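# Return misplaced items to the desk holding their group

## Task

Find each item sitting on a desk where it does not belong and carry it to the desk where the rest of its kind are. The robot must not tip over or be left leaning, and every moved item has to stay put on its own once the robot lets go; an item held in place only by the robot is not counted.

## Robot and tools

Robot: a Hello Robot Stretch 3 with a single arm. It has a two-wheeled base (0.33 m long, 0.34 m wide), a lift riding on a mast, and a telescoping arm that reaches out to the robot's RIGHT side. The gripper cannot move forward by itself; drive the base to shift it along the robot's front-back line. On-the-spot turns pivot about the point midway between the wheels, 0.05 m behind the front edge. Stowed (arm in, wrist folded) the robot sweeps a 0.28 m radius when turning; an unfolded level wrist reaches past that.

Frames: the base frame has its origin on the floor between the drive wheels, x forward, y left, z up. hand_pose is reported in it, located where closed fingertips meet. The odometry frame is the base frame as it was when the scene began; base_odometry counts wheel turns only, so slip reads as motion. Heading runs -3.142 to 3.142, positive to the left.

Tool execute_actions takes "actions", a list run in order; an empty list just returns the current state and images. Each action may carry "robot" (a command, a list of up to 8 commands run in sequence, or {"stop": true}), "steps" (1 to 450 control steps at 30 per second, default 1) and "until" (ends the action early). An action with only "steps" is a wait. A command holds "base", "joints", and optionally "contact_limits"; base and joint motions begin together and keep going across later actions. In a list, {"pause_s": s} waits up to 15 s.
- base: exactly one of {"translate_m": d}, an offset in metres straight ahead (negative backs up, |d| at most 1), or {"rotate_rad": d}, an offset turn in radians, positive counter-clockwise seen from above (|d| at most 3.2). Both count from wherever the base is when that command begins. No sideways motion exists.
- joints: absolute targets by name; unnamed joints keep their current target. Ranges: lift_m 0 to 1.1 (arm height); arm_m 0 to 0.52 (extension); wrist_yaw_rad -1.345 to 4.42 (0 along the arm, positive swings toward the front, 3.0 folds over the base); wrist_pitch_rad -1.57 to 0.451 (negative tips fingers down); wrist_roll_rad -2.911 to 2.911; gripper_m -0.089 to 0.179 (wider is higher; the real fingertip gap is 0.007 m smaller when nearly shut, 0.025 m when wide, zero below 0.007); head_pan_rad -3.953 to 1.73 (positive left, -1.57 faces along the arm); head_tilt_rad -1.53 to 0.419 (negative down).
- contact_limits: {"arm_m": effort percent 1 to 100}, how hard the arm may push before it halts; lower is gentler, too low halts instantly. It stays until the next arm command.
- until: {"robot": {"status": "ended"}} fires when nothing reports moving and no queue runs. Other fields use comparisons such as {"lift_m": [">", 0.3]} or statuses like ["!=", "moving"]; {"any": {"status": "ended"}} fires as soon as any one motion or queue finishes.
An invalid or out-of-range call is rejected entirely. A newly sent command overrides at once and discards the remainder of an older queue. Queued commands proceed only after the previous one ends "done" (or "off_target" for base or gripper).

Tool zoom_image: {"camera": one of head_camera, nav_camera, wrist_camera, "region": [x0, y0, x1, y1]} in pixels from the top-left, at most 504 by 504, giving a sharper view of the latest frame. head_camera and nav_camera ride on the head (aimed with head_pan_rad/head_tilt_rad); wrist_camera is on the gripper.

Let all motion settle first, since anything still moving is braked afterward.

Result lines: base_status shows progress, e.g. distance covered of the goal; joint_goals and joint_status per joint; statuses are moving, done, off_target (came to rest short, may still be pushing), contact_stop (arm or lift pushed firmly and went slack), time_out, stopped, not_commanded, torque_fault (a wrist servo switched off for 10 s after straining; it goes limp and rejects goals). measured_speeds from encoders; refusals, queue and queue_left; "refused:", "dropped:" and "replaced:" lines explain skipped goals. robot.on_its_own appears when the robot changed a goal itself, a joint is slack or off, a motor at rest strains (likely load or contact), or base_tilt drifts 3 degrees or more from its start value. motor_effort is percent, positive pushing toward higher values, with bracketed peak; it is noisy and biased. lidar_m lists 12 distances in 30-degree sectors from straight ahead counter-clockwise (4th left, 7th behind, 10th right) at 0.17 m height, so it sees table legs, not tops. wrist_depth_mm and head_depth_mm give 7x7 grids of depth.

Gripping: close to a gripper_m value below the object's width; to let go, open at least 0.02 above the contact value. Neither the reading nor "done" proves a grasp, so check the images. Squeezing too hard triggers a force cutback and objects may slip.

Speed: full base speed (0.30 m/s, 1.9 rad/s) requires lift_m under 0.30, arm_m under 0.03 and wrist_yaw_rad over 2.54; otherwise 0.10 m/s and 0.63 rad/s.

Avoid: folding or unfolding the wrist unless lift_m is 0.32 to 0.95, wrist_pitch_rad -0.4 and roll near 0 (after folding, lift may drop to 0.25); with yaw below -0.4 keep pitch at -0.5 or lower. Pushing against something rigid with the gripper higher than about 0.45 m, repeated pushes after a contact_stop, driving while holding or pushing a fixed object, or snagging furniture (worst in reverse) can tip the robot. If it leans, reverse the last move in small steps, free the gripper, and lower lift_m to about 0.2. Avoid drops, slams, hard hits and strong pushes. Loose objects may occasionally be nudged by outside disturbances.

Each tool is called after "Request:" in YAML: its name, and indented under it one key for each argument.

## Session

Request:
execute_actions:
  actions: []

Scene clock: 0.00 s.
robot.base_odometry: x=+0.000 y=+0.000 heading=+0.000 (m, m, rad; robot's odometry frame)
robot.turned_by_wheels: +0.000 (rad since the last result)
robot.turned_by_imu: +0.000 (rad since the last result)
robot.base_tilt: forward=-0.7 right=-0.2 (deg)
robot.lidar_m: 0.83 0.90 1.09 1.02 1.05 1.36 2.21 1.10 0.76 0.71 0.72 0.94
robot.head_depth_mm: 1503 1505 1507 1503 1520 944 1103 / 1498 1490 1504 1501 1502 935 1514 / 1490 1490 1502 1501 1496 937 1497 / 1482 1484 1489 1486 1493 936 1511 / 1481 1485 1490 1491 1491 936 1485 / 1473 1473 1475 1491 1472 927 728 / 1473 1467 1473 1479 1481 932 727
robot.base_status: not_commanded
robot.joint_positions: lift_m=+0.532 arm_m=-0.003 wrist_yaw_rad=+3.030 wrist_pitch_rad=-0.333 wrist_roll_rad=+0.011 gripper_m=+0.037 head_pan_rad=+0.007 head_tilt_rad=-0.022
robot.joint_goals: lift_m=+0.532 arm_m=-0.003 wrist_yaw_rad=+3.030 wrist_pitch_rad=-0.333 wrist_roll_rad=+0.011 gripper_m=+0.037 head_pan_rad=+0.007 head_tilt_rad=-0.022
robot.joint_status: lift_m=not_commanded arm_m=not_commanded wrist_yaw_rad=not_commanded wrist_pitch_rad=not_commanded wrist_roll_rad=not_commanded gripper_m=not_commanded head_pan_rad=not_commanded head_tilt_rad=not_commanded
robot.measured_speeds: translate_m=+0.000 rotate_rad=+0.000 lift_m=+0.000 arm_m=+0.000 wrist_yaw_rad=+0.000 wrist_pitch_rad=+0.000 wrist_roll_rad=+0.000 head_pan_rad=+0.000 head_tilt_rad=+0.000
robot: refusals=0 queue=idle queue_left=0
robot.motor_effort: left_wheel=+0 right_wheel=-1 lift_m=+27 arm_m=-1 wrist_yaw_rad=+0 wrist_pitch_rad=+8 wrist_roll_rad=+1 gripper_m=+0 head_pan_rad=+0 head_tilt_rad=+2 (%)
robot.hand_pose: x=+0.0048 y=+0.0906 z=+0.5645 quat_wxyz=(+0.157, +0.706, +0.078, +0.686) (m; robot's base frame)
robot.wrist_depth_mm: 832 - 941 987 - - - / 910 - - - - - - / 980 - - - - - - / - - - - - - - / - - - - - - - / 881 884 - 836 - 852 837 / 755 752 - 729 727 724 714
pictures: head_camera (sideways: a quarter turn clockwise sets it upright), nav_camera (sideways: a quarter turn counterclockwise sets it upright), wrist_camera
Images, in order (width x height): head_camera 896x504, nav_camera 672x504, wrist_camera 644x364.

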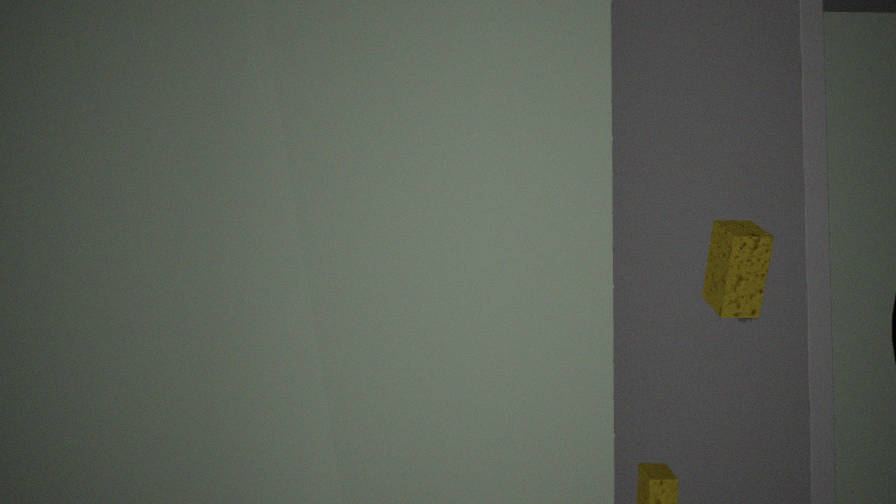

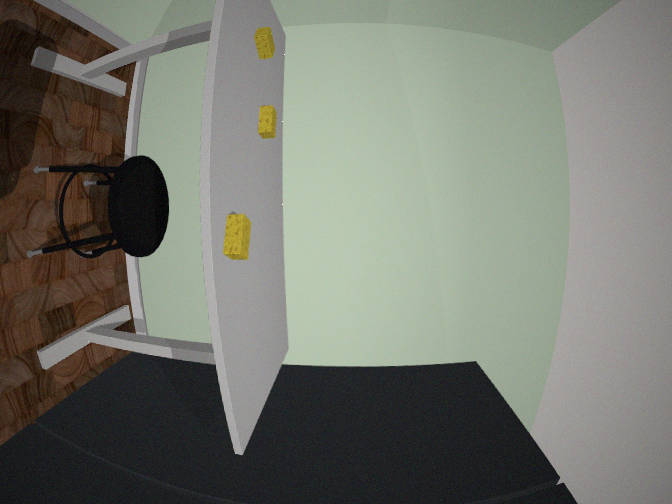

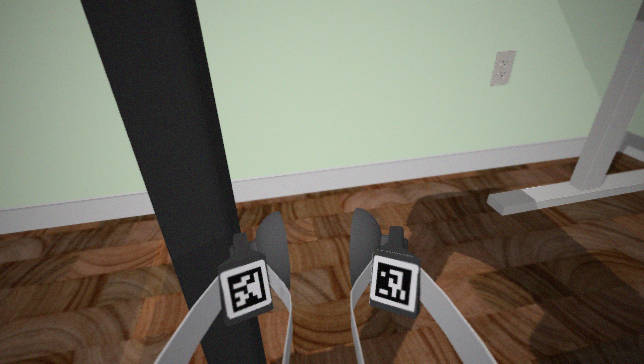

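Look around.

Request:
execute_actions:
  actions:
    - {"robot":{"joints":{"head_pan_rad":-1.57,"head_tilt_rad":-0.6}},"steps":100,"until":{"robot":{"status":"ended"}}}

Request:
execute_actions:
  actions:
    - {"robot":{"joints":{"head_pan_rad":1.57,"head_tilt_rad":-0.6}},"steps":150,"until":{"robot":{"status":"ended"}}}

Scene clock: 5.83 s.
robot.base_odometry: x=+0.000 y=+0.000 heading=+0.000 (m, m, rad; robot's odometry frame)
robot.turned_by_wheels: +0.000 (rad since the last result)
robot.turned_by_imu: +0.000 (rad since the last result)
robot.base_tilt: forward=-0.8 right=-0.1 (deg)
robot.lidar_m: 0.83 0.90 1.09 1.02 1.04 1.36 2.22 1.09 0.75 0.71 0.72 0.94
robot.head_depth_mm: 585 644 717 811 950 1090 1221 / 583 642 715 805 926 1079 1224 / 582 639 713 805 922 1076 1221 / 580 639 710 799 917 1075 1220 / 577 636 706 796 912 1067 1223 / 575 636 706 790 910 1056 1209 / 573 631 702 791 902 1055 1209
robot.base_status: not_commanded
robot.joint_positions: lift_m=+0.532 arm_m=-0.003 wrist_yaw_rad=+3.030 wrist_pitch_rad=-0.333 wrist_roll_rad=+0.011 gripper_m=+0.037 head_pan_rad=-1.563 head_tilt_rad=-0.592
robot.joint_goals: lift_m=+0.532 arm_m=-0.003 wrist_yaw_rad=+3.030 wrist_pitch_rad=-0.333 wrist_roll_rad=+0.011 gripper_m=+0.037 head_pan_rad=-1.570 head_tilt_rad=-0.600
robot.joint_status: lift_m=not_commanded arm_m=not_commanded wrist_yaw_rad=not_commanded wrist_pitch_rad=not_commanded wrist_roll_rad=not_commanded gripper_m=not_commanded head_pan_rad=done head_tilt_rad=done
robot.measured_speeds: translate_m=+0.000 rotate_rad=+0.000 lift_m=+0.000 arm_m=+0.000 wrist_yaw_rad=+0.000 wrist_pitch_rad=+0.000 wrist_roll_rad=+0.000 head_pan_rad=+0.000 head_tilt_rad=+0.000
robot: refusals=0 queue=done queue_left=0
robot.motor_effort: left_wheel=+0(0) right_wheel=-1(1) lift_m=+27(26) arm_m=-1(1) wrist_yaw_rad=+0(0) wrist_pitch_rad=+8(8) wrist_roll_rad=+1(1) gripper_m=+0(0) head_pan_rad=-4(42) head_tilt_rad=-2(28) (%)
robot.hand_pose: x=+0.0048 y=+0.0906 z=+0.5645 quat_wxyz=(+0.157, +0.706, +0.078, +0.686) (m; robot's base frame)
robot.wrist_depth_mm: 828 - 938 979 - - - / 921 - - - - - - / 980 - - - - - - / - - - - - - - / - - - - - - - / 879 864 - 852 - 835 822 / 763 748 - 732 750 716 716
pictures: head_camera (sideways: a quarter turn clockwise sets it upright), nav_camera (sideways: a quarter turn counterclockwise sets it upright), wrist_camera
camera_calibration (this result's frames):
head_camera: T_world_to_cam=[[-0.00290472, 0.571669, -0.820479, 1.08459], [0.998307, 0.0493226, 0.0308312, -0.0409976], [0.0580934, -0.819, -0.570845, 0.703237], [0, 0, 0, 1]] pos_world=[0.00322512, -0.0420519, 1.29259]
nav_camera: T_world_to_cam=[[-0.0136344, -0.608285, 0.793602, -0.988589], [-0.999385, 0.0339232, 0.00883188, 0.0484613], [-0.0322938, -0.792994, -0.608373, 0.747563], [0, 0, 0, 1]] pos_world=[0.0590944, -0.0101754, 1.23892]
wrist_camera: T_world_to_cam=[[0.988432, -0.147616, -0.0348148, 0.0292032], [-0.103113, -0.485721, -0.868011, 0.565399], [0.111222, 0.86156, -0.495323, 0.364035], [0, 0, 0, 1]] pos_world=[-0.0110543, -0.0347011, 0.672104]
Images, in order (width x height): head_camera 896x504, nav_camera 672x504, wrist_camera 644x364.

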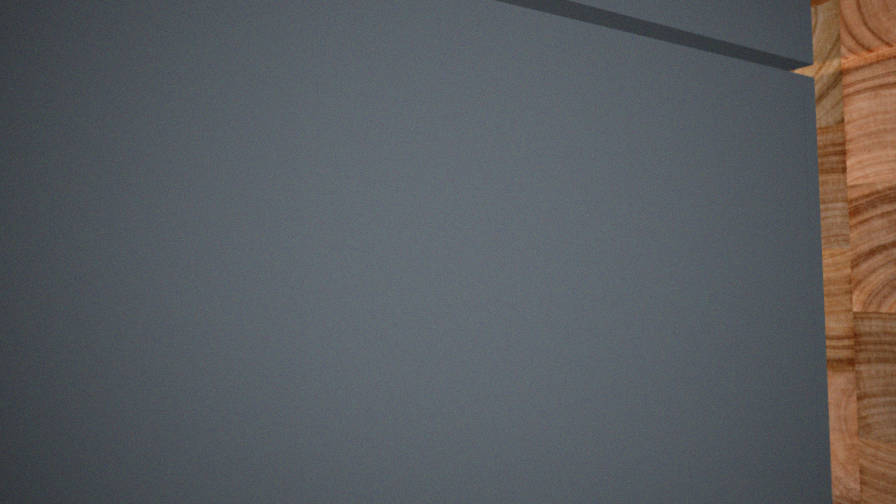

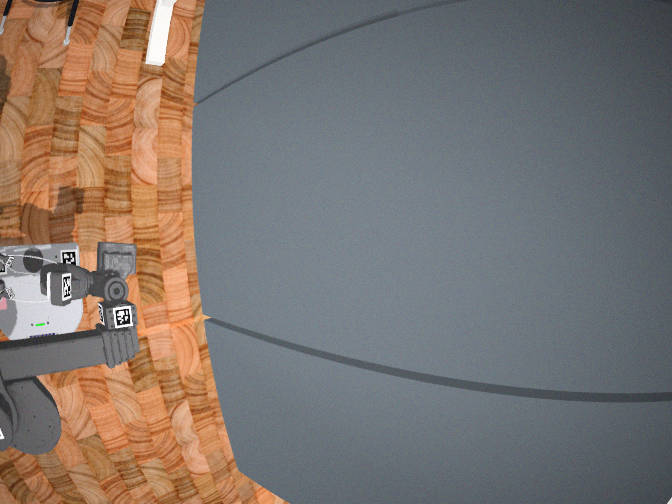

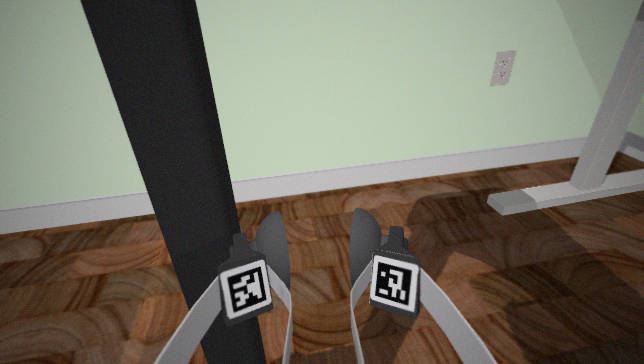

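Scene clock: 7.90 s.
robot.base_odometry: x=+0.000 y=+0.000 heading=+0.000 (m, m, rad; robot's odometry frame)
robot.turned_by_wheels: +0.000 (rad since the last result)
robot.turned_by_imu: +0.000 (rad since the last result)
robot.base_tilt: forward=-0.6 right=-0.2 (deg)
robot.lidar_m: 0.83 0.90 1.09 1.03 1.04 1.36 2.21 1.10 0.75 0.71 0.72 0.94
robot.head_depth_mm: 864 956 1061 1205 1380 1482 1255 / 863 947 1057 1191 1377 1472 1248 / 859 950 1054 1190 1363 1501 1252 / 856 944 1046 1181 1348 1472 1262 / 851 939 1034 1181 1338 1458 1257 / 848 931 1033 1167 1341 1464 1271 / 842 923 1030 1161 1303 - -
robot.base_status: not_commanded
robot.joint_positions: lift_m=+0.532 arm_m=-0.003 wrist_yaw_rad=+3.030 wrist_pitch_rad=-0.333 wrist_roll_rad=+0.011 gripper_m=+0.037 head_pan_rad=+1.563 head_tilt_rad=-0.593
robot.joint_goals: lift_m=+0.532 arm_m=-0.003 wrist_yaw_rad=+3.030 wrist_pitch_rad=-0.333 wrist_roll_rad=+0.011 gripper_m=+0.037 head_pan_rad=+1.570 head_tilt_rad=-0.600
robot.joint_status: lift_m=not_commanded arm_m=not_commanded wrist_yaw_rad=not_commanded wrist_pitch_rad=not_commanded wrist_roll_rad=not_commanded gripper_m=not_commanded head_pan_rad=done head_tilt_rad=done
robot.measured_speeds: translate_m=+0.000 rotate_rad=+0.000 lift_m=+0.000 arm_m=+0.000 wrist_yaw_rad=+0.000 wrist_pitch_rad=+0.000 wrist_roll_rad=+0.000 head_pan_rad=+0.000 head_tilt_rad=+0.000
robot: refusals=0 queue=done queue_left=0
robot.motor_effort: left_wheel=+1(1) right_wheel=-1(1) lift_m=+26(26) arm_m=-1(1) wrist_yaw_rad=+0(0) wrist_pitch_rad=+8(8) wrist_roll_rad=+1(1) gripper_m=-1(0) head_pan_rad=+3(42) head_tilt_rad=-2(2) (%)
robot.hand_pose: x=+0.0048 y=+0.0906 z=+0.5645 quat_wxyz=(+0.157, +0.706, +0.078, +0.686) (m; robot's base frame)
robot.wrist_depth_mm: 854 - 936 954 - - - / 902 - - - - - - / 950 - - - - - - / - - - - - - - / - - - - - - - / 914 893 - 873 - 843 862 / 791 755 - 732 752 746 724
pictures: head_camera (sideways: a quarter turn clockwise sets it upright), nav_camera (sideways: a quarter turn counterclockwise sets it upright), wrist_camera
camera_calibration (this result's frames):
head_camera: T_world_to_cam=[[-0.00627721, -0.571749, -0.820405, 1.08451], [-0.99897, -0.0332799, 0.0308366, -0.0288211], [-0.0449338, 0.819753, -0.570951, 0.704005], [0, 0, 0, 1]] pos_world=[0.00964987, 0.0419991, 1.29258]
nav_camera: T_world_to_cam=[[0.0234022, 0.608091, 0.793523, -0.988712], [0.998712, -0.0499673, 0.00883734, 0.0362658], [0.0450241, 0.792293, -0.608477, 0.747225], [0, 0, 0, 1]] pos_world=[-0.0467242, 0.011017, 1.23891]
wrist_camera: T_world_to_cam=[[0.988432, -0.147616, -0.034815, 0.0292033], [-0.103113, -0.485721, -0.868011, 0.565399], [0.111222, 0.86156, -0.495323, 0.364035], [0, 0, 0, 1]] pos_world=[-0.0110543, -0.0347011, 0.672104]
Images, in order (width x height): head_camera 896x504, nav_camera 672x504, wrist_camera 644x364.

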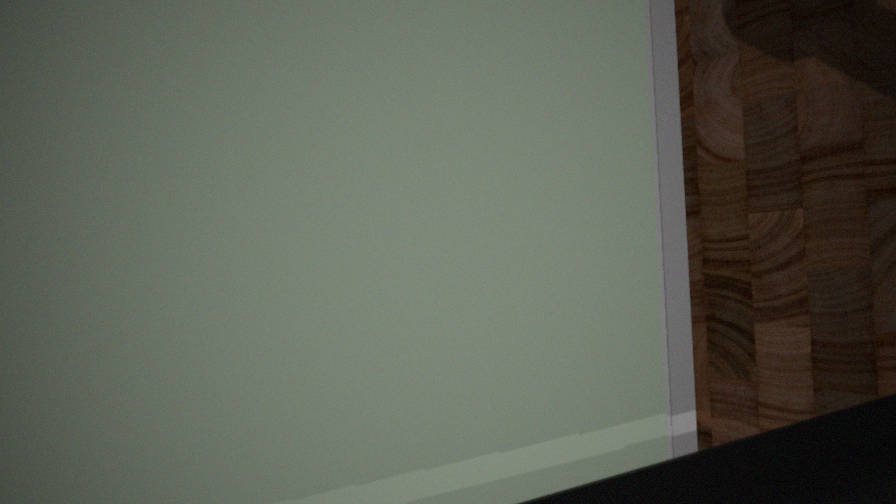

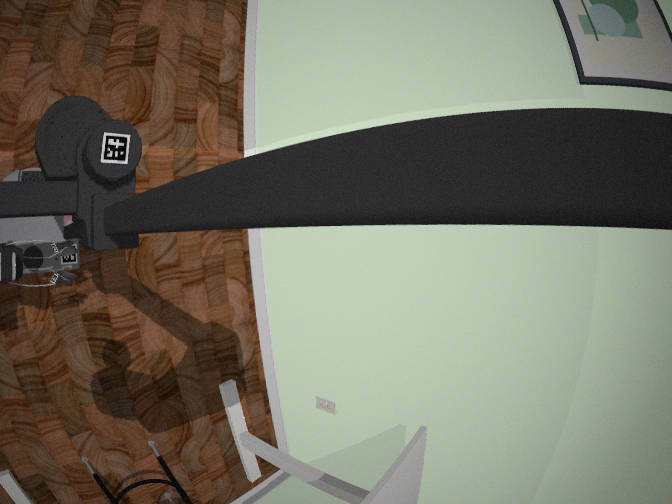

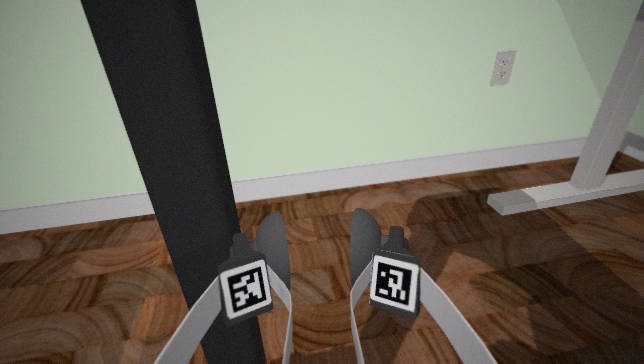

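Request:
execute_actions:
  actions:
    - {"robot":{"joints":{"head_pan_rad":-3.14,"head_tilt_rad":-0.3}},"steps":150,"until":{"robot":{"status":"ended"}}}

Scene clock: 13.03 s.
robot.base_odometry: x=+0.000 y=+0.000 heading=+0.000 (m, m, rad; robot's odometry frame)
robot.turned_by_wheels: +0.000 (rad since the last result)
robot.turned_by_imu: +0.000 (rad since the last result)
robot.base_tilt: forward=-0.8 right=-0.1 (deg)
robot.lidar_m: 0.82 0.90 1.09 1.03 1.04 1.36 2.21 1.09 0.76 0.71 0.72 0.94
robot.head_depth_mm: 1964 2083 2219 2361 2469 1985 1532 / 1952 2077 2187 2306 2441 1985 1539 / 1961 2077 2182 2297 2418 1999 1548 / 1971 2061 2202 2319 2424 1968 1551 / 1940 2038 2165 2272 2421 1977 1552 / 1946 2063 2191 2302 2431 1971 1557 / 1942 2045 2164 2322 2426 1996 1543
robot.base_status: not_commanded
robot.joint_positions: lift_m=+0.532 arm_m=-0.003 wrist_yaw_rad=+3.030 wrist_pitch_rad=-0.333 wrist_roll_rad=+0.011 gripper_m=+0.037 head_pan_rad=-3.133 head_tilt_rad=-0.310
robot.joint_goals: lift_m=+0.532 arm_m=-0.003 wrist_yaw_rad=+3.030 wrist_pitch_rad=-0.333 wrist_roll_rad=+0.011 gripper_m=+0.037 head_pan_rad=-3.140 head_tilt_rad=-0.300
robot.joint_status: lift_m=not_commanded arm_m=not_commanded wrist_yaw_rad=not_commanded wrist_pitch_rad=not_commanded wrist_roll_rad=not_commanded gripper_m=not_commanded head_pan_rad=done head_tilt_rad=done
robot.measured_speeds: translate_m=+0.000 rotate_rad=+0.000 lift_m=+0.000 arm_m=+0.000 wrist_yaw_rad=+0.000 wrist_pitch_rad=+0.000 wrist_roll_rad=+0.000 head_pan_rad=+0.000 head_tilt_rad=+0.000
robot: refusals=0 queue=done queue_left=0
robot.motor_effort: left_wheel=+0(1) right_wheel=-1(1) lift_m=+27(27) arm_m=+0(1) wrist_yaw_rad=+0(0) wrist_pitch_rad=+8(8) wrist_roll_rad=+1(1) gripper_m=+0(0) head_pan_rad=-4(42) head_tilt_rad=+5(23) (%)
robot.hand_pose: x=+0.0048 y=+0.0906 z=+0.5645 quat_wxyz=(+0.157, +0.706, +0.078, +0.686) (m; robot's base frame)
robot.wrist_depth_mm: 856 - 939 993 - - - / 897 - - - - - - / 986 - - - - - - / - - - - - - - / - - - - - - - / 901 856 - 847 - 834 845 / 757 743 - 727 720 722 726
pictures: head_camera (sideways: a quarter turn clockwise sets it upright), nav_camera (sideways: a quarter turn counterclockwise sets it upright), wrist_camera
camera_calibration (this result's frames):
head_camera: T_world_to_cam=[[0.320494, 0.0011424, -0.94725, 1.24798], [0.05707, -0.998206, 0.0181053, -0.0186973], [-0.94553, -0.0598622, -0.319984, 0.382932], [0, 0, 0, 1]] pos_world=[-0.0368308, 0.0028337, 1.30502]
nav_camera: T_world_to_cam=[[-0.363166, 0.0153142, 0.931599, -1.16643], [0.0339279, 0.999419, -0.00320294, 0.057825], [-0.931107, 0.030444, -0.363474, 0.434393], [0, 0, 0, 1]] pos_world=[-0.0211036, -0.0531531, 1.24472]
wrist_camera: T_world_to_cam=[[0.988432, -0.147616, -0.0348149, 0.0292032], [-0.103113, -0.485721, -0.868011, 0.565399], [0.111222, 0.86156, -0.495323, 0.364035], [0, 0, 0, 1]] pos_world=[-0.0110543, -0.0347011, 0.672104]
Images, in order (width x height): head_camera 896x504, nav_camera 672x504, wrist_camera 644x364.

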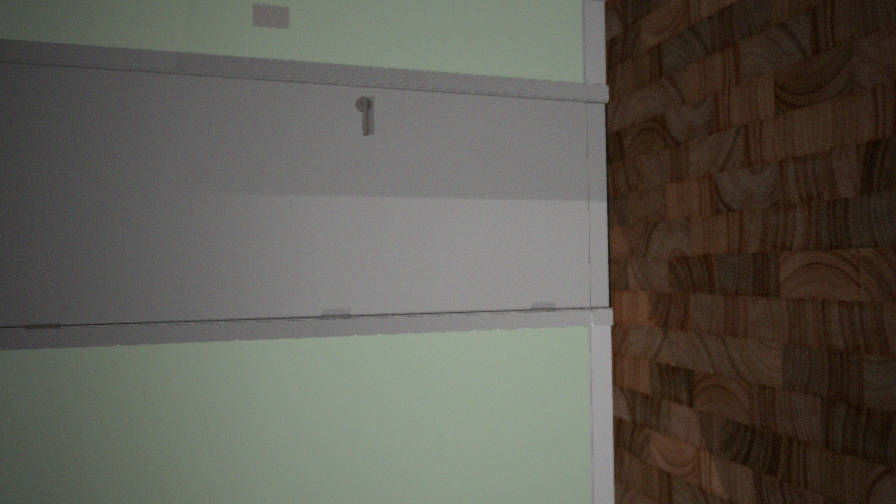

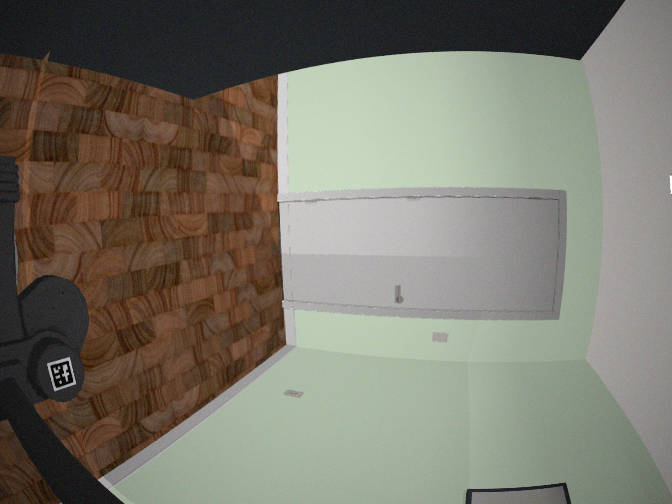

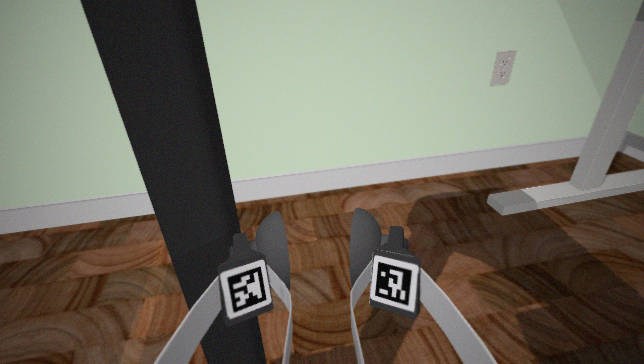

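Request:
execute_actions:
  actions:
    - {"robot":{"joints":{"lift_m":0.25,"head_pan_rad":-1.57,"head_tilt_rad":-0.2}},"steps":150,"until":{"robot":{"status":"ended"}}}
    - {"robot":{"base":{"translate_m":-1.0}},"steps":300,"until":{"robot":{"status":"ended"}}}

Scene clock: 25.57 s.
robot.base_odometry: x=-1.000 y=+0.000 heading=+0.000 (m, m, rad; robot's odometry frame)
robot.turned_by_wheels: +0.000 (rad since the last result)
robot.turned_by_imu: -0.001 (rad since the last result)
robot.base_tilt: forward=-0.7 right=-0.1 (deg)
robot.lidar_m: 1.87 1.46 1.01 0.95 0.97 1.25 1.22 1.23 1.64 0.79 0.80 1.04
robot.head_depth_mm: 695 727 3041 3056 3042 2193 1727 / 690 713 740 772 801 835 874 / 684 710 737 765 797 831 871 / 680 705 733 763 794 828 862 / 678 702 731 759 788 820 859 / 675 698 725 754 784 820 851 / 672 694 723 748 782 813 850
robot.base_status: done (translate_m -1.0000 of -1.0000)
robot.joint_positions: lift_m=+0.251 arm_m=-0.003 wrist_yaw_rad=+3.030 wrist_pitch_rad=-0.334 wrist_roll_rad=+0.011 gripper_m=+0.037 head_pan_rad=-1.577 head_tilt_rad=-0.211
robot.joint_goals: lift_m=+0.250 arm_m=-0.003 wrist_yaw_rad=+3.030 wrist_pitch_rad=-0.334 wrist_roll_rad=+0.011 gripper_m=+0.037 head_pan_rad=-1.570 head_tilt_rad=-0.200
robot.joint_status: lift_m=done arm_m=not_commanded wrist_yaw_rad=not_commanded wrist_pitch_rad=not_commanded wrist_roll_rad=not_commanded gripper_m=not_commanded head_pan_rad=done head_tilt_rad=done
robot.measured_speeds: translate_m=+0.000 rotate_rad=+0.000 lift_m=+0.000 arm_m=+0.000 wrist_yaw_rad=+0.000 wrist_pitch_rad=+0.000 wrist_roll_rad=+0.000 head_pan_rad=+0.000 head_tilt_rad=+0.000
robot: refusals=0 queue=done queue_left=0
robot.motor_effort: left_wheel=+1(7) right_wheel=-1(10) lift_m=+12(24) arm_m=+0(1) wrist_yaw_rad=+0(0) wrist_pitch_rad=+8(9) wrist_roll_rad=+1(1) gripper_m=+0(0) head_pan_rad=+3(40) head_tilt_rad=+5(14) (%)
robot.hand_pose: x=+0.0048 y=+0.0905 z=+0.2827 quat_wxyz=(+0.157, +0.706, +0.078, +0.686) (m; robot's base frame)
robot.wrist_depth_mm: 802 - 871 941 952 - - / 842 - 920 966 - - - / 893 917 978 - - 995 981 / 796 781 767 762 754 734 731 / 629 618 - 617 615 594 581 / 520 521 - 523 - 494 489 / 448 - - - 425 417 418
pictures: head_camera (sideways: a quarter turn clockwise sets it upright), nav_camera (sideways: a quarter turn counterclockwise sets it upright), wrist_camera
camera_calibration (this result's frames):
head_camera: T_world_to_cam=[[0.00303758, 0.225355, -0.974272, 1.28522], [0.998952, 0.0438214, 0.0132507, -0.0181246], [0.0456801, -0.973291, -0.224985, 0.253243], [0, 0, 0, 1]] pos_world=[0.00263349, -0.0423585, 1.30937]
nav_camera: T_world_to_cam=[[-0.0201328, -0.269116, 0.962897, -1.20939], [-0.99881, 0.0482115, -0.00740933, 0.0696017], [-0.0444287, -0.9619, -0.269766, 0.307028], [0, 0, 0, 1]] pos_world=[0.0588111, -0.0334926, 1.24786]
wrist_camera: T_world_to_cam=[[0.98843, -0.147632, -0.0347991, 0.0193884], [-0.103154, -0.48609, -0.867799, 0.320767], [0.111199, 0.861348, -0.495695, 0.22463], [0, 0, 0, 1]] pos_world=[-0.0110542, -0.0347007, 0.390384]
Images, in order (width x height): head_camera 896x504, nav_camera 672x504, wrist_camera 644x364.

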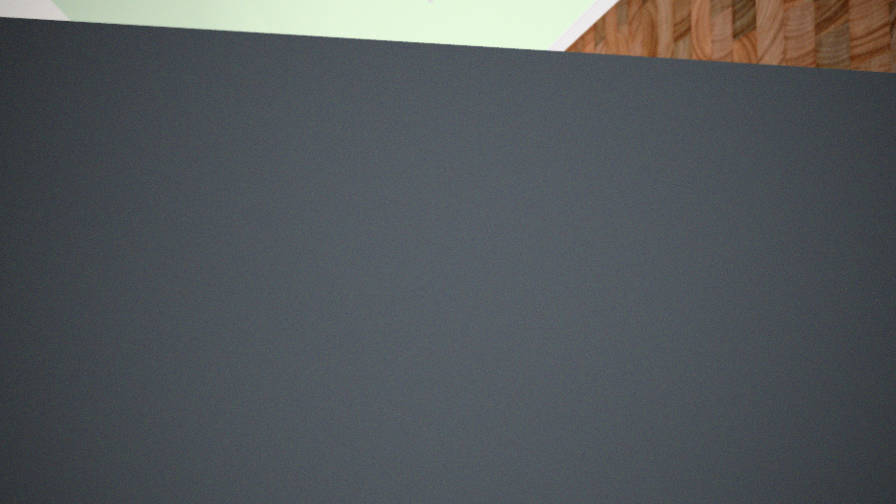

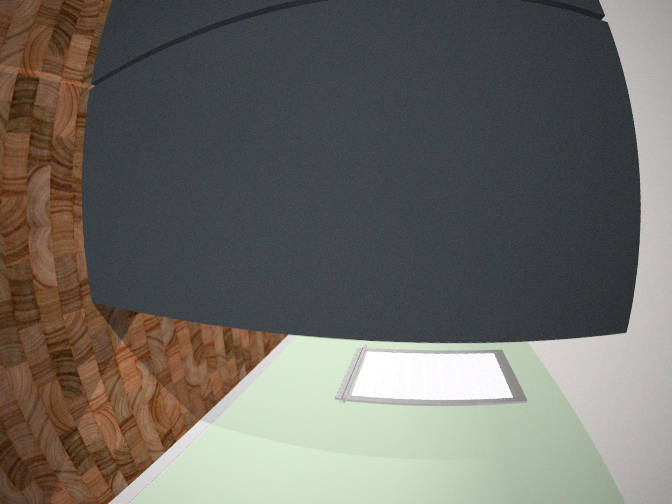

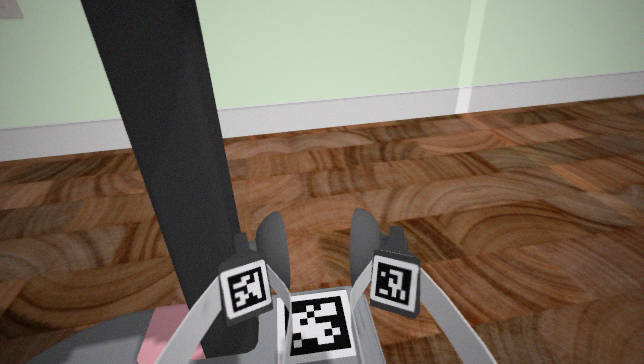

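Back further 0.6, turn right, drive through the gap.

Request:
execute_actions:
  actions:
    - {"robot":[{"base":{"translate_m":-0.62}},{"base":{"rotate_rad":-1.57},"joints":{"head_pan_rad":-0.5,"head_tilt_rad":-0.3}},{"base":{"translate_m":1.0}}],"steps":450,"until":{"robot":{"status":"ended"}}}

Scene clock: 39.43 s.
robot.base_odometry: x=-1.619 y=-1.000 heading=-1.570 (m, m, rad; robot's odometry frame)
robot.turned_by_wheels: -1.570 (rad since the last result)
robot.turned_by_imu: -1.588 (rad since the last result)
robot.base_tilt: forward=-0.7 right=-0.1 (deg)
robot.lidar_m: 1.62 2.46 0.45 0.42 0.43 2.02 1.90 0.84 0.58 0.54 0.55 0.71
robot.head_depth_mm: 596 615 639 664 690 716 746 / 668 694 722 753 786 826 861 / 759 793 830 870 917 965 1021 / 878 922 977 1034 1095 1170 1260 / 1032 1094 1174 1258 1350 1480 1480 / 1280 1376 1481 1607 1818 1874 1572 / 1677 1853 2089 2314 2521 2007 1567
robot.base_status: done (translate_m +1.0000 of +1.0000)
robot.joint_positions: lift_m=+0.251 arm_m=-0.003 wrist_yaw_rad=+3.030 wrist_pitch_rad=-0.334 wrist_roll_rad=+0.011 gripper_m=+0.037 head_pan_rad=-0.507 head_tilt_rad=-0.297
robot.joint_goals: lift_m=+0.250 arm_m=-0.003 wrist_yaw_rad=+3.030 wrist_pitch_rad=-0.334 wrist_roll_rad=+0.011 gripper_m=+0.037 head_pan_rad=-0.500 head_tilt_rad=-0.300
robot.joint_status: lift_m=done arm_m=not_commanded wrist_yaw_rad=not_commanded wrist_pitch_rad=not_commanded wrist_roll_rad=not_commanded gripper_m=not_commanded head_pan_rad=done head_tilt_rad=done
robot.measured_speeds: translate_m=+0.000 rotate_rad=+0.000 lift_m=+0.000 arm_m=+0.000 wrist_yaw_rad=+0.000 wrist_pitch_rad=+0.000 wrist_roll_rad=+0.000 head_pan_rad=+0.000 head_tilt_rad=+0.000
robot: refusals=0 queue=done queue_left=0
robot.motor_effort: left_wheel=+1(11) right_wheel=-3(11) lift_m=+12(12) arm_m=-1(1) wrist_yaw_rad=+0(0) wrist_pitch_rad=+9(9) wrist_roll_rad=+1(1) gripper_m=+0(0) head_pan_rad=+3(42) head_tilt_rad=-1(9) (%)
robot.hand_pose: x=+0.0048 y=+0.0905 z=+0.2827 quat_wxyz=(+0.157, +0.706, +0.078, +0.686) (m; robot's base frame)
robot.wrist_depth_mm: - - 408 427 450 - - / - - 438 461 491 - - / - - 472 498 537 985 947 / 827 769 517 542 600 741 724 / 637 624 - 584 591 579 581 / 517 514 - 517 - 484 487 / 450 - - - 422 419 418
pictures: head_camera (sideways: a quarter turn clockwise sets it upright), nav_camera (sideways: a quarter turn counterclockwise sets it upright), wrist_camera
camera_calibration (this result's frames):
head_camera: T_world_to_cam=[[-0.26861, 0.151121, -0.951321, 1.25689], [0.44252, 0.896588, 0.0174789, -0.0202333], [0.855585, -0.416283, -0.307707, 0.355966], [0, 0, 0, 1]] pos_world=[0.0420086, -0.0236192, 1.3056]
nav_camera: T_world_to_cam=[[0.297787, -0.186581, 0.936222, -1.1765], [-0.522438, -0.852669, -0.00375624, 0.0619393], [0.798988, -0.487999, -0.35139, 0.408114], [0, 0, 0, 1]] pos_world=[0.0566269, 0.0324608, 1.2451]
wrist_camera: T_world_to_cam=[[0.98843, -0.147634, -0.0347968, 0.0193846], [-0.10316, -0.486141, -0.86777, 0.320739], [0.111196, 0.86132, -0.495746, 0.22466], [0, 0, 0, 1]] pos_world=[-0.0110542, -0.0347182, 0.390376]
Images, in order (width x height): head_camera 896x504, nav_camera 672x504, wrist_camera 644x364.

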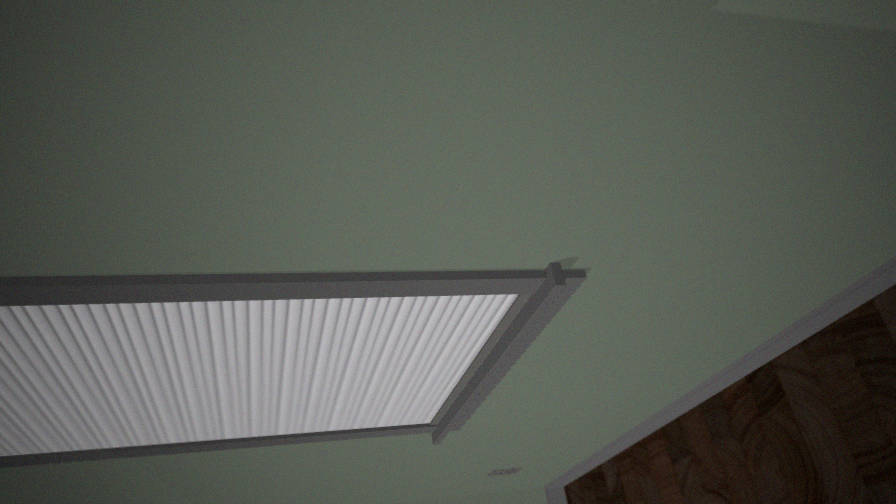

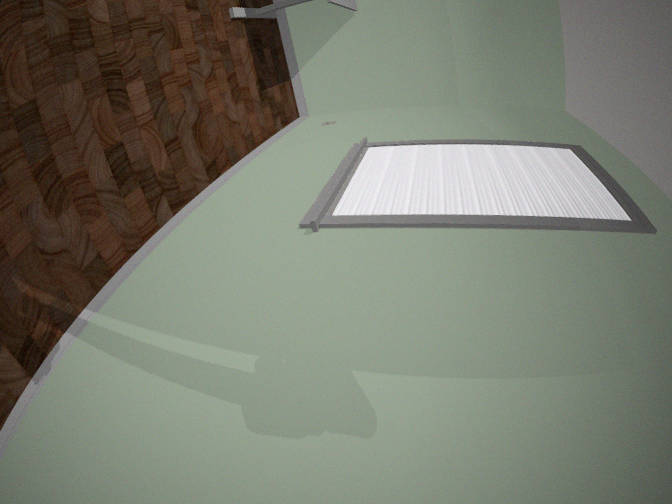

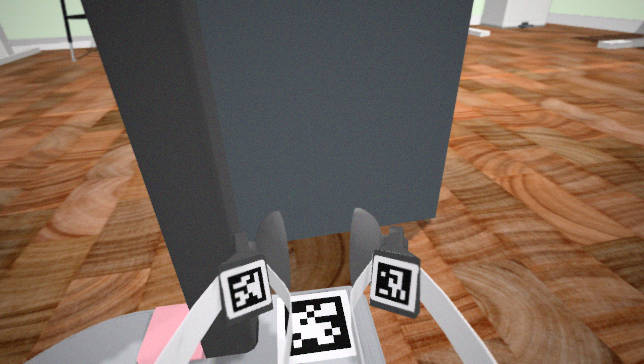

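Request:
execute_actions:
  actions:
    - {"robot":{"base":{"translate_m":0.6},"joints":{"head_pan_rad":1.0,"head_tilt_rad":-0.3}},"steps":450,"until":{"robot":{"status":"ended"}}}

Scene clock: 46.67 s.
robot.base_odometry: x=-1.619 y=-1.600 heading=-1.570 (m, m, rad; robot's odometry frame)
robot.turned_by_wheels: +0.000 (rad since the last result)
robot.turned_by_imu: +0.001 (rad since the last result)
robot.base_tilt: forward=-0.7 right=-0.2 (deg)
robot.lidar_m: 1.48 1.88 2.54 2.31 0.56 0.62 2.50 0.77 0.53 0.49 0.50 0.65
robot.head_depth_mm: 2442 2538 2623 2290 2765 2006 1574 / 2706 2785 2949 2593 2737 2019 1556 / 3016 3244 3309 3446 2847 2016 1569 / 3403 3589 3762 3799 2834 2037 1562 / 3399 3509 3719 3582 2850 2011 1575 / 3146 3236 3442 3564 2821 2034 1575 / 2969 3114 3212 3381 2818 2030 1567
robot.base_status: done (translate_m +0.6000 of +0.6000)
robot.joint_positions: lift_m=+0.251 arm_m=-0.003 wrist_yaw_rad=+3.030 wrist_pitch_rad=-0.334 wrist_roll_rad=+0.011 gripper_m=+0.037 head_pan_rad=+0.993 head_tilt_rad=-0.297
robot.joint_goals: lift_m=+0.250 arm_m=-0.003 wrist_yaw_rad=+3.030 wrist_pitch_rad=-0.334 wrist_roll_rad=+0.011 gripper_m=+0.037 head_pan_rad=+1.000 head_tilt_rad=-0.300
robot.joint_status: lift_m=done arm_m=not_commanded wrist_yaw_rad=not_commanded wrist_pitch_rad=not_commanded wrist_roll_rad=not_commanded gripper_m=not_commanded head_pan_rad=done head_tilt_rad=done
robot.measured_speeds: translate_m=+0.000 rotate_rad=+0.000 lift_m=+0.000 arm_m=+0.000 wrist_yaw_rad=+0.000 wrist_pitch_rad=+0.000 wrist_roll_rad=+0.000 head_pan_rad=+0.000 head_tilt_rad=+0.000
robot: refusals=0 queue=done queue_left=0
robot.motor_effort: left_wheel=+2(9) right_wheel=-3(9) lift_m=+12(12) arm_m=-1(1) wrist_yaw_rad=+1(0) wrist_pitch_rad=+9(9) wrist_roll_rad=+1(1) gripper_m=-1(1) head_pan_rad=+3(42) head_tilt_rad=-1(2) (%)
robot.hand_pose: x=+0.0048 y=+0.0905 z=+0.2827 quat_wxyz=(+0.157, +0.706, +0.078, +0.686) (m; robot's base frame)
robot.wrist_depth_mm: - - - - - - - / - - - - - - - / 480 900 - - - 985 992 / 511 698 760 763 764 756 717 / 546 599 - 604 618 590 587 / 517 512 - 523 - 491 483 / 457 - - - 423 421 418
pictures: head_camera (sideways: a quarter turn clockwise sets it upright), nav_camera (sideways: a quarter turn counterclockwise sets it upright), wrist_camera
camera_calibration (this result's frames):
head_camera: T_world_to_cam=[[-0.169846, -0.257398, -0.951262, 1.25621], [-0.863031, 0.504848, 0.0174882, -0.0122815], [0.475741, 0.823939, -0.307888, 0.35852], [0, 0, 0, 1]] pos_world=[0.0322009, 0.0341481, 1.30559]
nav_camera: T_world_to_cam=[[0.20728, 0.283989, 0.936154, -1.17586], [0.813569, -0.581456, -0.00374808, 0.053779], [0.543269, 0.762403, -0.351569, 0.409906], [0, 0, 0, 1]] pos_world=[-0.0227105, 0.0526878, 1.2451]
wrist_camera: T_world_to_cam=[[0.98843, -0.147634, -0.0347959, 0.0193842], [-0.103161, -0.486157, -0.867761, 0.320732], [0.111195, 0.861311, -0.495762, 0.224665], [0, 0, 0, 1]] pos_world=[-0.0110543, -0.0347181, 0.390374]
Images, in order (width x height): head_camera 896x504, nav_camera 672x504, wrist_camera 644x364.

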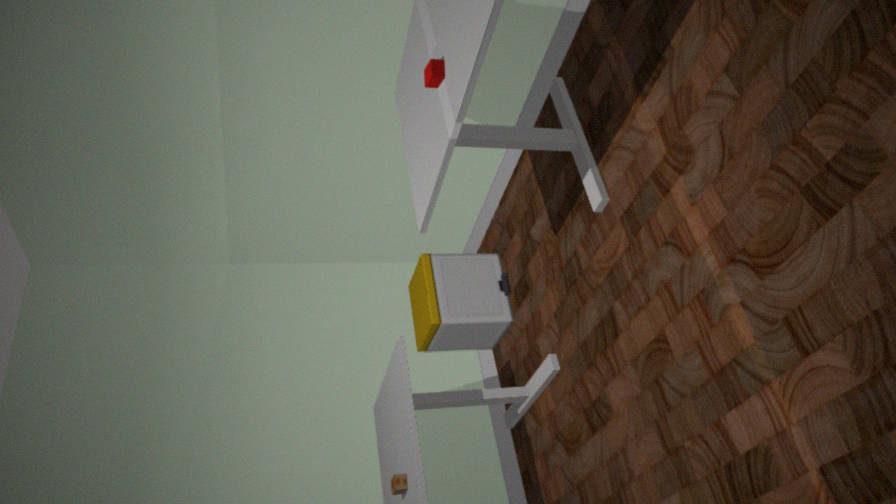

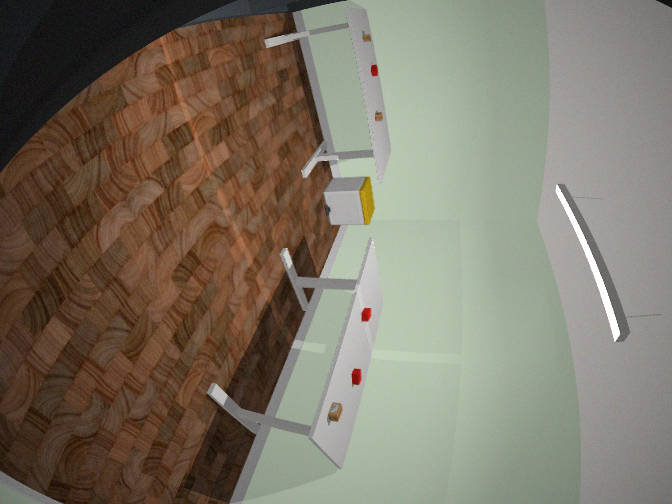

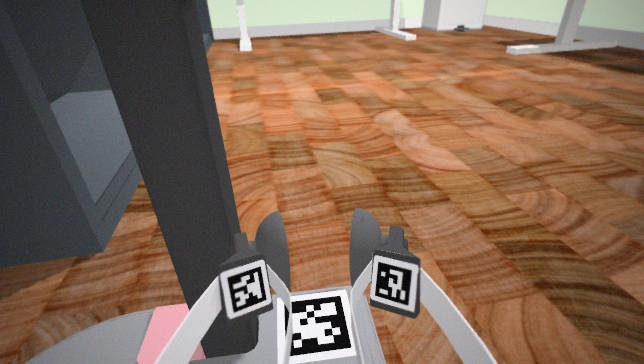

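Request:
execute_actions:
  actions:
    - {"robot":[{"base":{"translate_m":0.8}},{"base":{"rotate_rad":1.57},"joints":{"head_pan_rad":-1.0,"head_tilt_rad":-0.6}}],"steps":450,"until":{"robot":{"status":"ended"}}}

Scene clock: 65.97 s.
robot.base_odometry: x=-1.618 y=-2.400 heading=+0.000 (m, m, rad; robot's odometry frame)
robot.turned_by_wheels: +1.570 (rad since the last result)
robot.turned_by_imu: +1.589 (rad since the last result)
robot.base_tilt: forward=-0.8 right=-0.1 (deg)
robot.lidar_m: 2.93 1.79 1.23 1.62 0.67 0.46 0.43 0.44 0.57 1.32 1.17 1.94
robot.head_depth_mm: 1233 1348 1481 1636 1752 1480 1259 / 1296 1418 1538 1736 1832 1492 1260 / 1368 1502 1485 1887 1849 1501 1260 / 1454 1603 1509 1203 1639 1497 1250 / 1538 1707 1512 1108 1842 1457 1260 / 1648 1815 1477 1154 1856 1498 1261 / 1753 1958 1519 2122 1844 1504 1268
robot.base_status: done (rotate_rad +1.5699 of +1.5700)
robot.joint_positions: lift_m=+0.251 arm_m=-0.003 wrist_yaw_rad=+3.030 wrist_pitch_rad=-0.334 wrist_roll_rad=+0.011 gripper_m=+0.037 head_pan_rad=-0.993 head_tilt_rad=-0.593
robot.joint_goals: lift_m=+0.250 arm_m=-0.003 wrist_yaw_rad=+3.030 wrist_pitch_rad=-0.334 wrist_roll_rad=+0.011 gripper_m=+0.037 head_pan_rad=-1.000 head_tilt_rad=-0.600
robot.joint_status: lift_m=done arm_m=not_commanded wrist_yaw_rad=not_commanded wrist_pitch_rad=not_commanded wrist_roll_rad=not_commanded gripper_m=not_commanded head_pan_rad=done head_tilt_rad=done
robot.measured_speeds: translate_m=+0.000 rotate_rad=+0.000 lift_m=+0.000 arm_m=+0.000 wrist_yaw_rad=+0.000 wrist_pitch_rad=+0.000 wrist_roll_rad=+0.000 head_pan_rad=+0.000 head_tilt_rad=+0.000
robot: refusals=0 queue=done queue_left=0
robot.motor_effort: left_wheel=-1(10) right_wheel=+1(13) lift_m=+13(12) arm_m=-1(1) wrist_yaw_rad=+1(0) wrist_pitch_rad=+9(9) wrist_roll_rad=+1(1) gripper_m=-1(1) head_pan_rad=-4(42) head_tilt_rad=-2(20) (%)
robot.hand_pose: x=+0.0048 y=+0.0905 z=+0.2827 quat_wxyz=(+0.157, +0.706, +0.078, +0.686) (m; robot's base frame)
robot.wrist_depth_mm: 727 - - - - - - / 711 - - - - - - / 679 906 - - - 987 991 / 656 783 760 753 755 727 736 / 594 632 - 614 620 587 577 / 512 511 - 519 - 495 484 / 454 - - - 424 419 417
pictures: head_camera (sideways: a quarter turn clockwise sets it upright), nav_camera (sideways: a quarter turn counterclockwise sets it upright), wrist_camera
camera_calibration (this result's frames):
head_camera: T_world_to_cam=[[-0.311146, 0.480087, -0.820186, 1.08609], [0.813893, 0.580195, 0.0308524, -0.0399002], [0.49068, -0.657943, -0.571265, 0.701146], [0, 0, 0, 1]] pos_world=[0.026368, -0.0369517, 1.29256]
nav_camera: T_world_to_cam=[[0.316972, -0.519828, 0.793289, -0.990199], [-0.859709, -0.510708, 0.00885341, 0.0475812], [0.400537, -0.684804, -0.60878, 0.745452], [0, 0, 0, 1]] pos_world=[0.0561902, 0.0200557, 1.23891]
wrist_camera: T_world_to_cam=[[0.98843, -0.147635, -0.0347957, 0.0193815], [-0.103163, -0.486168, -0.867754, 0.32072], [0.111194, 0.861304, -0.495774, 0.224682], [0, 0, 0, 1]] pos_world=[-0.0110542, -0.0347347, 0.390372]
Images, in order (width x height): head_camera 896x504, nav_camera 672x504, wrist_camera 644x364.

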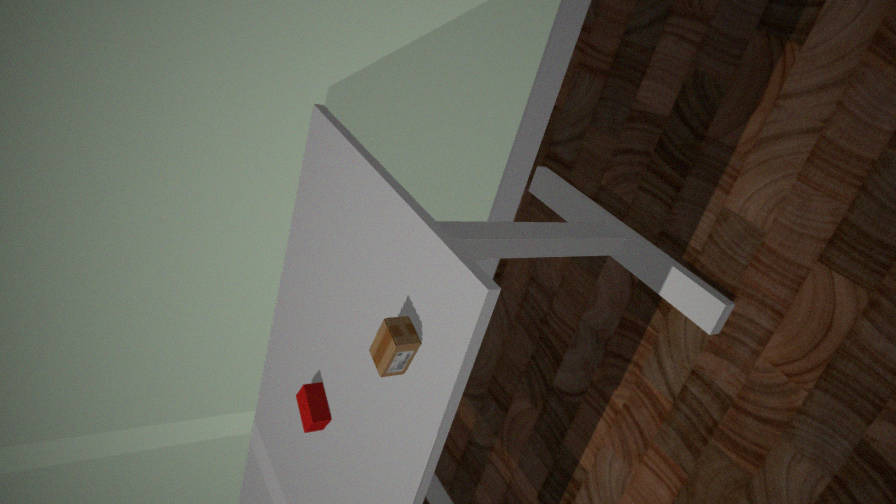

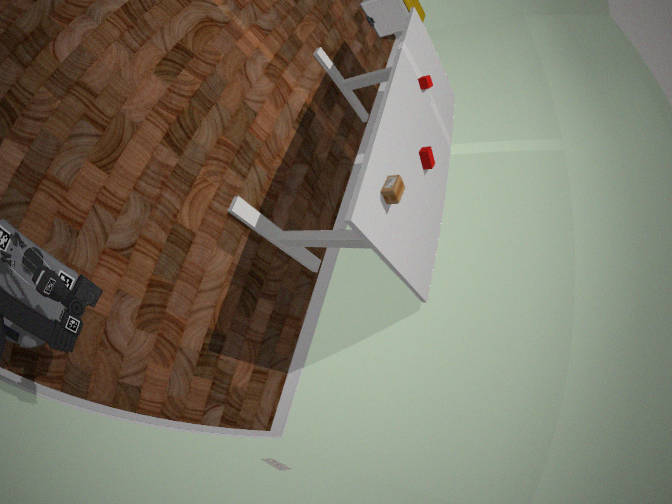

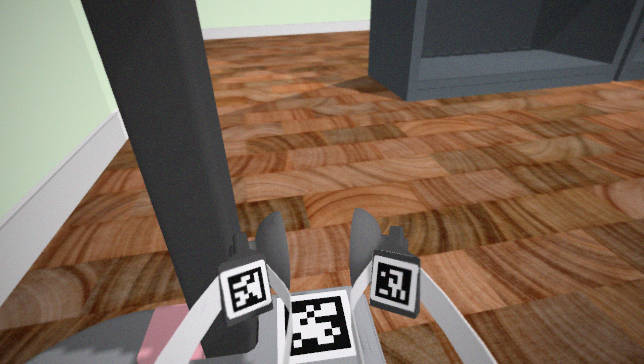

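Request:
execute_actions:
  actions:
    - {"robot":[{"base":{"translate_m":0.72}},{"joints":{"lift_m":0.75,"wrist_pitch_rad":-0.4}},{"joints":{"wrist_yaw_rad":0,"gripper_m":0.17,"head_pan_rad":-1.57,"head_tilt_rad":-0.7}},{"joints":{"wrist_pitch_rad":0}}],"steps":450,"until":{"robot":{"status":"ended"}}}

Scene clock: 87.37 s.
robot.base_odometry: x=-0.898 y=-2.400 heading=+0.000 (m, m, rad; robot's odometry frame)
robot.turned_by_wheels: +0.000 (rad since the last result)
robot.turned_by_imu: +0.001 (rad since the last result)
robot.base_tilt: forward=-0.7 right=-0.2 (deg)
robot.lidar_m: 2.21 2.01 1.35 1.17 1.77 1.22 1.15 1.17 1.50 0.96 1.44 1.47
robot.head_depth_mm: 1223 1364 1559 1792 1658 1379 1237 / 1217 1357 1490 911 1658 1388 1244 / 1206 1350 1196 911 1532 1460 - / 1205 1334 1199 880 1615 1433 1178 / 1201 1337 1208 915 1669 1398 1204 / 1197 1343 1204 918 1635 1403 1212 / 1193 1338 1212 925 1632 1410 1204
robot.base_status: done (translate_m +0.7200 of +0.7200)
robot.joint_positions: lift_m=+0.749 arm_m=-0.003 wrist_yaw_rad=+0.004 wrist_pitch_rad=-0.022 wrist_roll_rad=+0.011 gripper_m=+0.170 head_pan_rad=-1.563 head_tilt_rad=-0.691
robot.joint_goals: lift_m=+0.750 arm_m=-0.003 wrist_yaw_rad=+0.000 wrist_pitch_rad=+0.000 wrist_roll_rad=+0.011 gripper_m=+0.170 head_pan_rad=-1.570 head_tilt_rad=-0.700
robot.joint_status: lift_m=done arm_m=not_commanded wrist_yaw_rad=done wrist_pitch_rad=done wrist_roll_rad=not_commanded gripper_m=done head_pan_rad=done head_tilt_rad=done
robot.measured_speeds: translate_m=+0.000 rotate_rad=+0.000 lift_m=+0.000 arm_m=+0.000 wrist_yaw_rad=+0.000 wrist_pitch_rad=+0.000 wrist_roll_rad=+0.000 head_pan_rad=+0.000 head_tilt_rad=+0.000
robot: refusals=0 queue=done queue_left=0
robot.motor_effort: left_wheel=-1(6) right_wheel=+1(10) lift_m=+38(39) arm_m=-1(1) wrist_yaw_rad=-3(6) wrist_pitch_rad=+12(13) wrist_roll_rad=+1(1) gripper_m=+1(83) head_pan_rad=-4(38) head_tilt_rad=-3(12) (%)
robot.hand_pose: x=-0.0206 y=-0.3980 z=+0.8583 quat_wxyz=(+0.704, +0.009, -0.711, -0.007) (m; robot's base frame)
robot.wrist_depth_mm: - - - - - - - / - - - - - - - / - - - - - - - / - 974 970 912 - - - / 579 583 554 519 525 - - / 408 425 418 432 - - - / - - - - - - -
pictures: head_camera (sideways: a quarter turn clockwise sets it upright), nav_camera (sideways: a quarter turn counterclockwise sets it upright), wrist_camera
camera_calibration (this result's frames):
head_camera: T_world_to_cam=[[-0.00350259, 0.649687, -0.760193, 1.00601], [0.998335, 0.0460415, 0.0347489, -0.0460938], [0.0575764, -0.758806, -0.648767, 0.804608], [0, 0, 0, 1]] pos_world=[0.00321426, -0.0409249, 1.28836]
nav_camera: T_world_to_cam=[[-0.0130607, -0.683478, 0.729854, -0.905503], [-0.999375, 0.0328938, 0.0129199, 0.0431404], [-0.0328382, -0.729229, -0.683481, 0.845265], [0, 0, 0, 1]] pos_world=[0.0590439, -0.00391858, 1.23805]
wrist_camera: T_world_to_cam=[[-0.998798, 0.0207325, -0.0444065, 0.026729], [0.047718, 0.204894, -0.97762, 0.952576], [-0.0111698, -0.978565, -0.205637, -0.0501668], [0, 0, 0, 1]] pos_world=[-0.0193185, -0.244823, 0.922128]
Images, in order (width x height): head_camera 896x504, nav_camera 672x504, wrist_camera 644x364.

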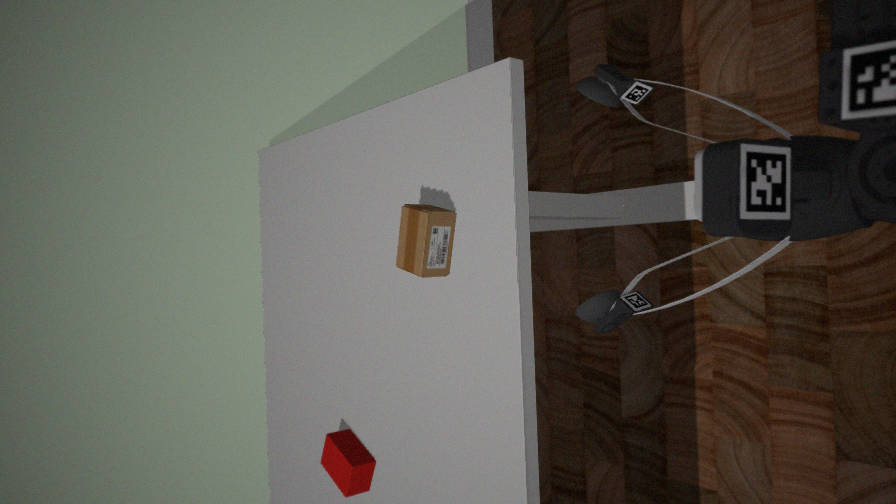

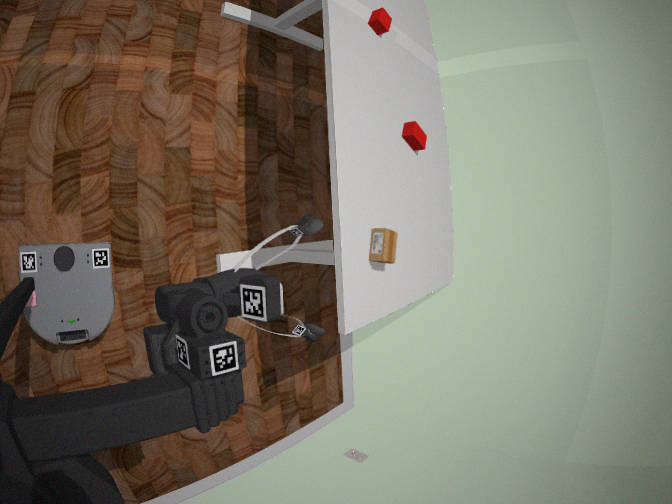

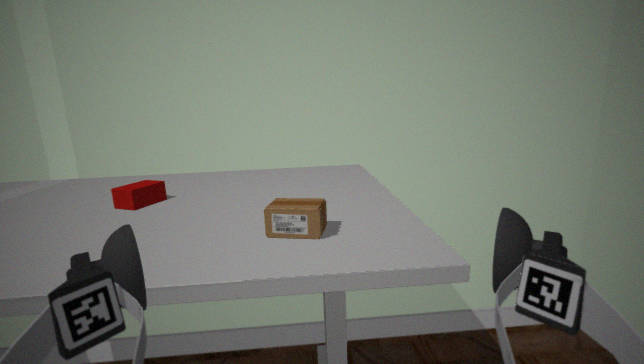

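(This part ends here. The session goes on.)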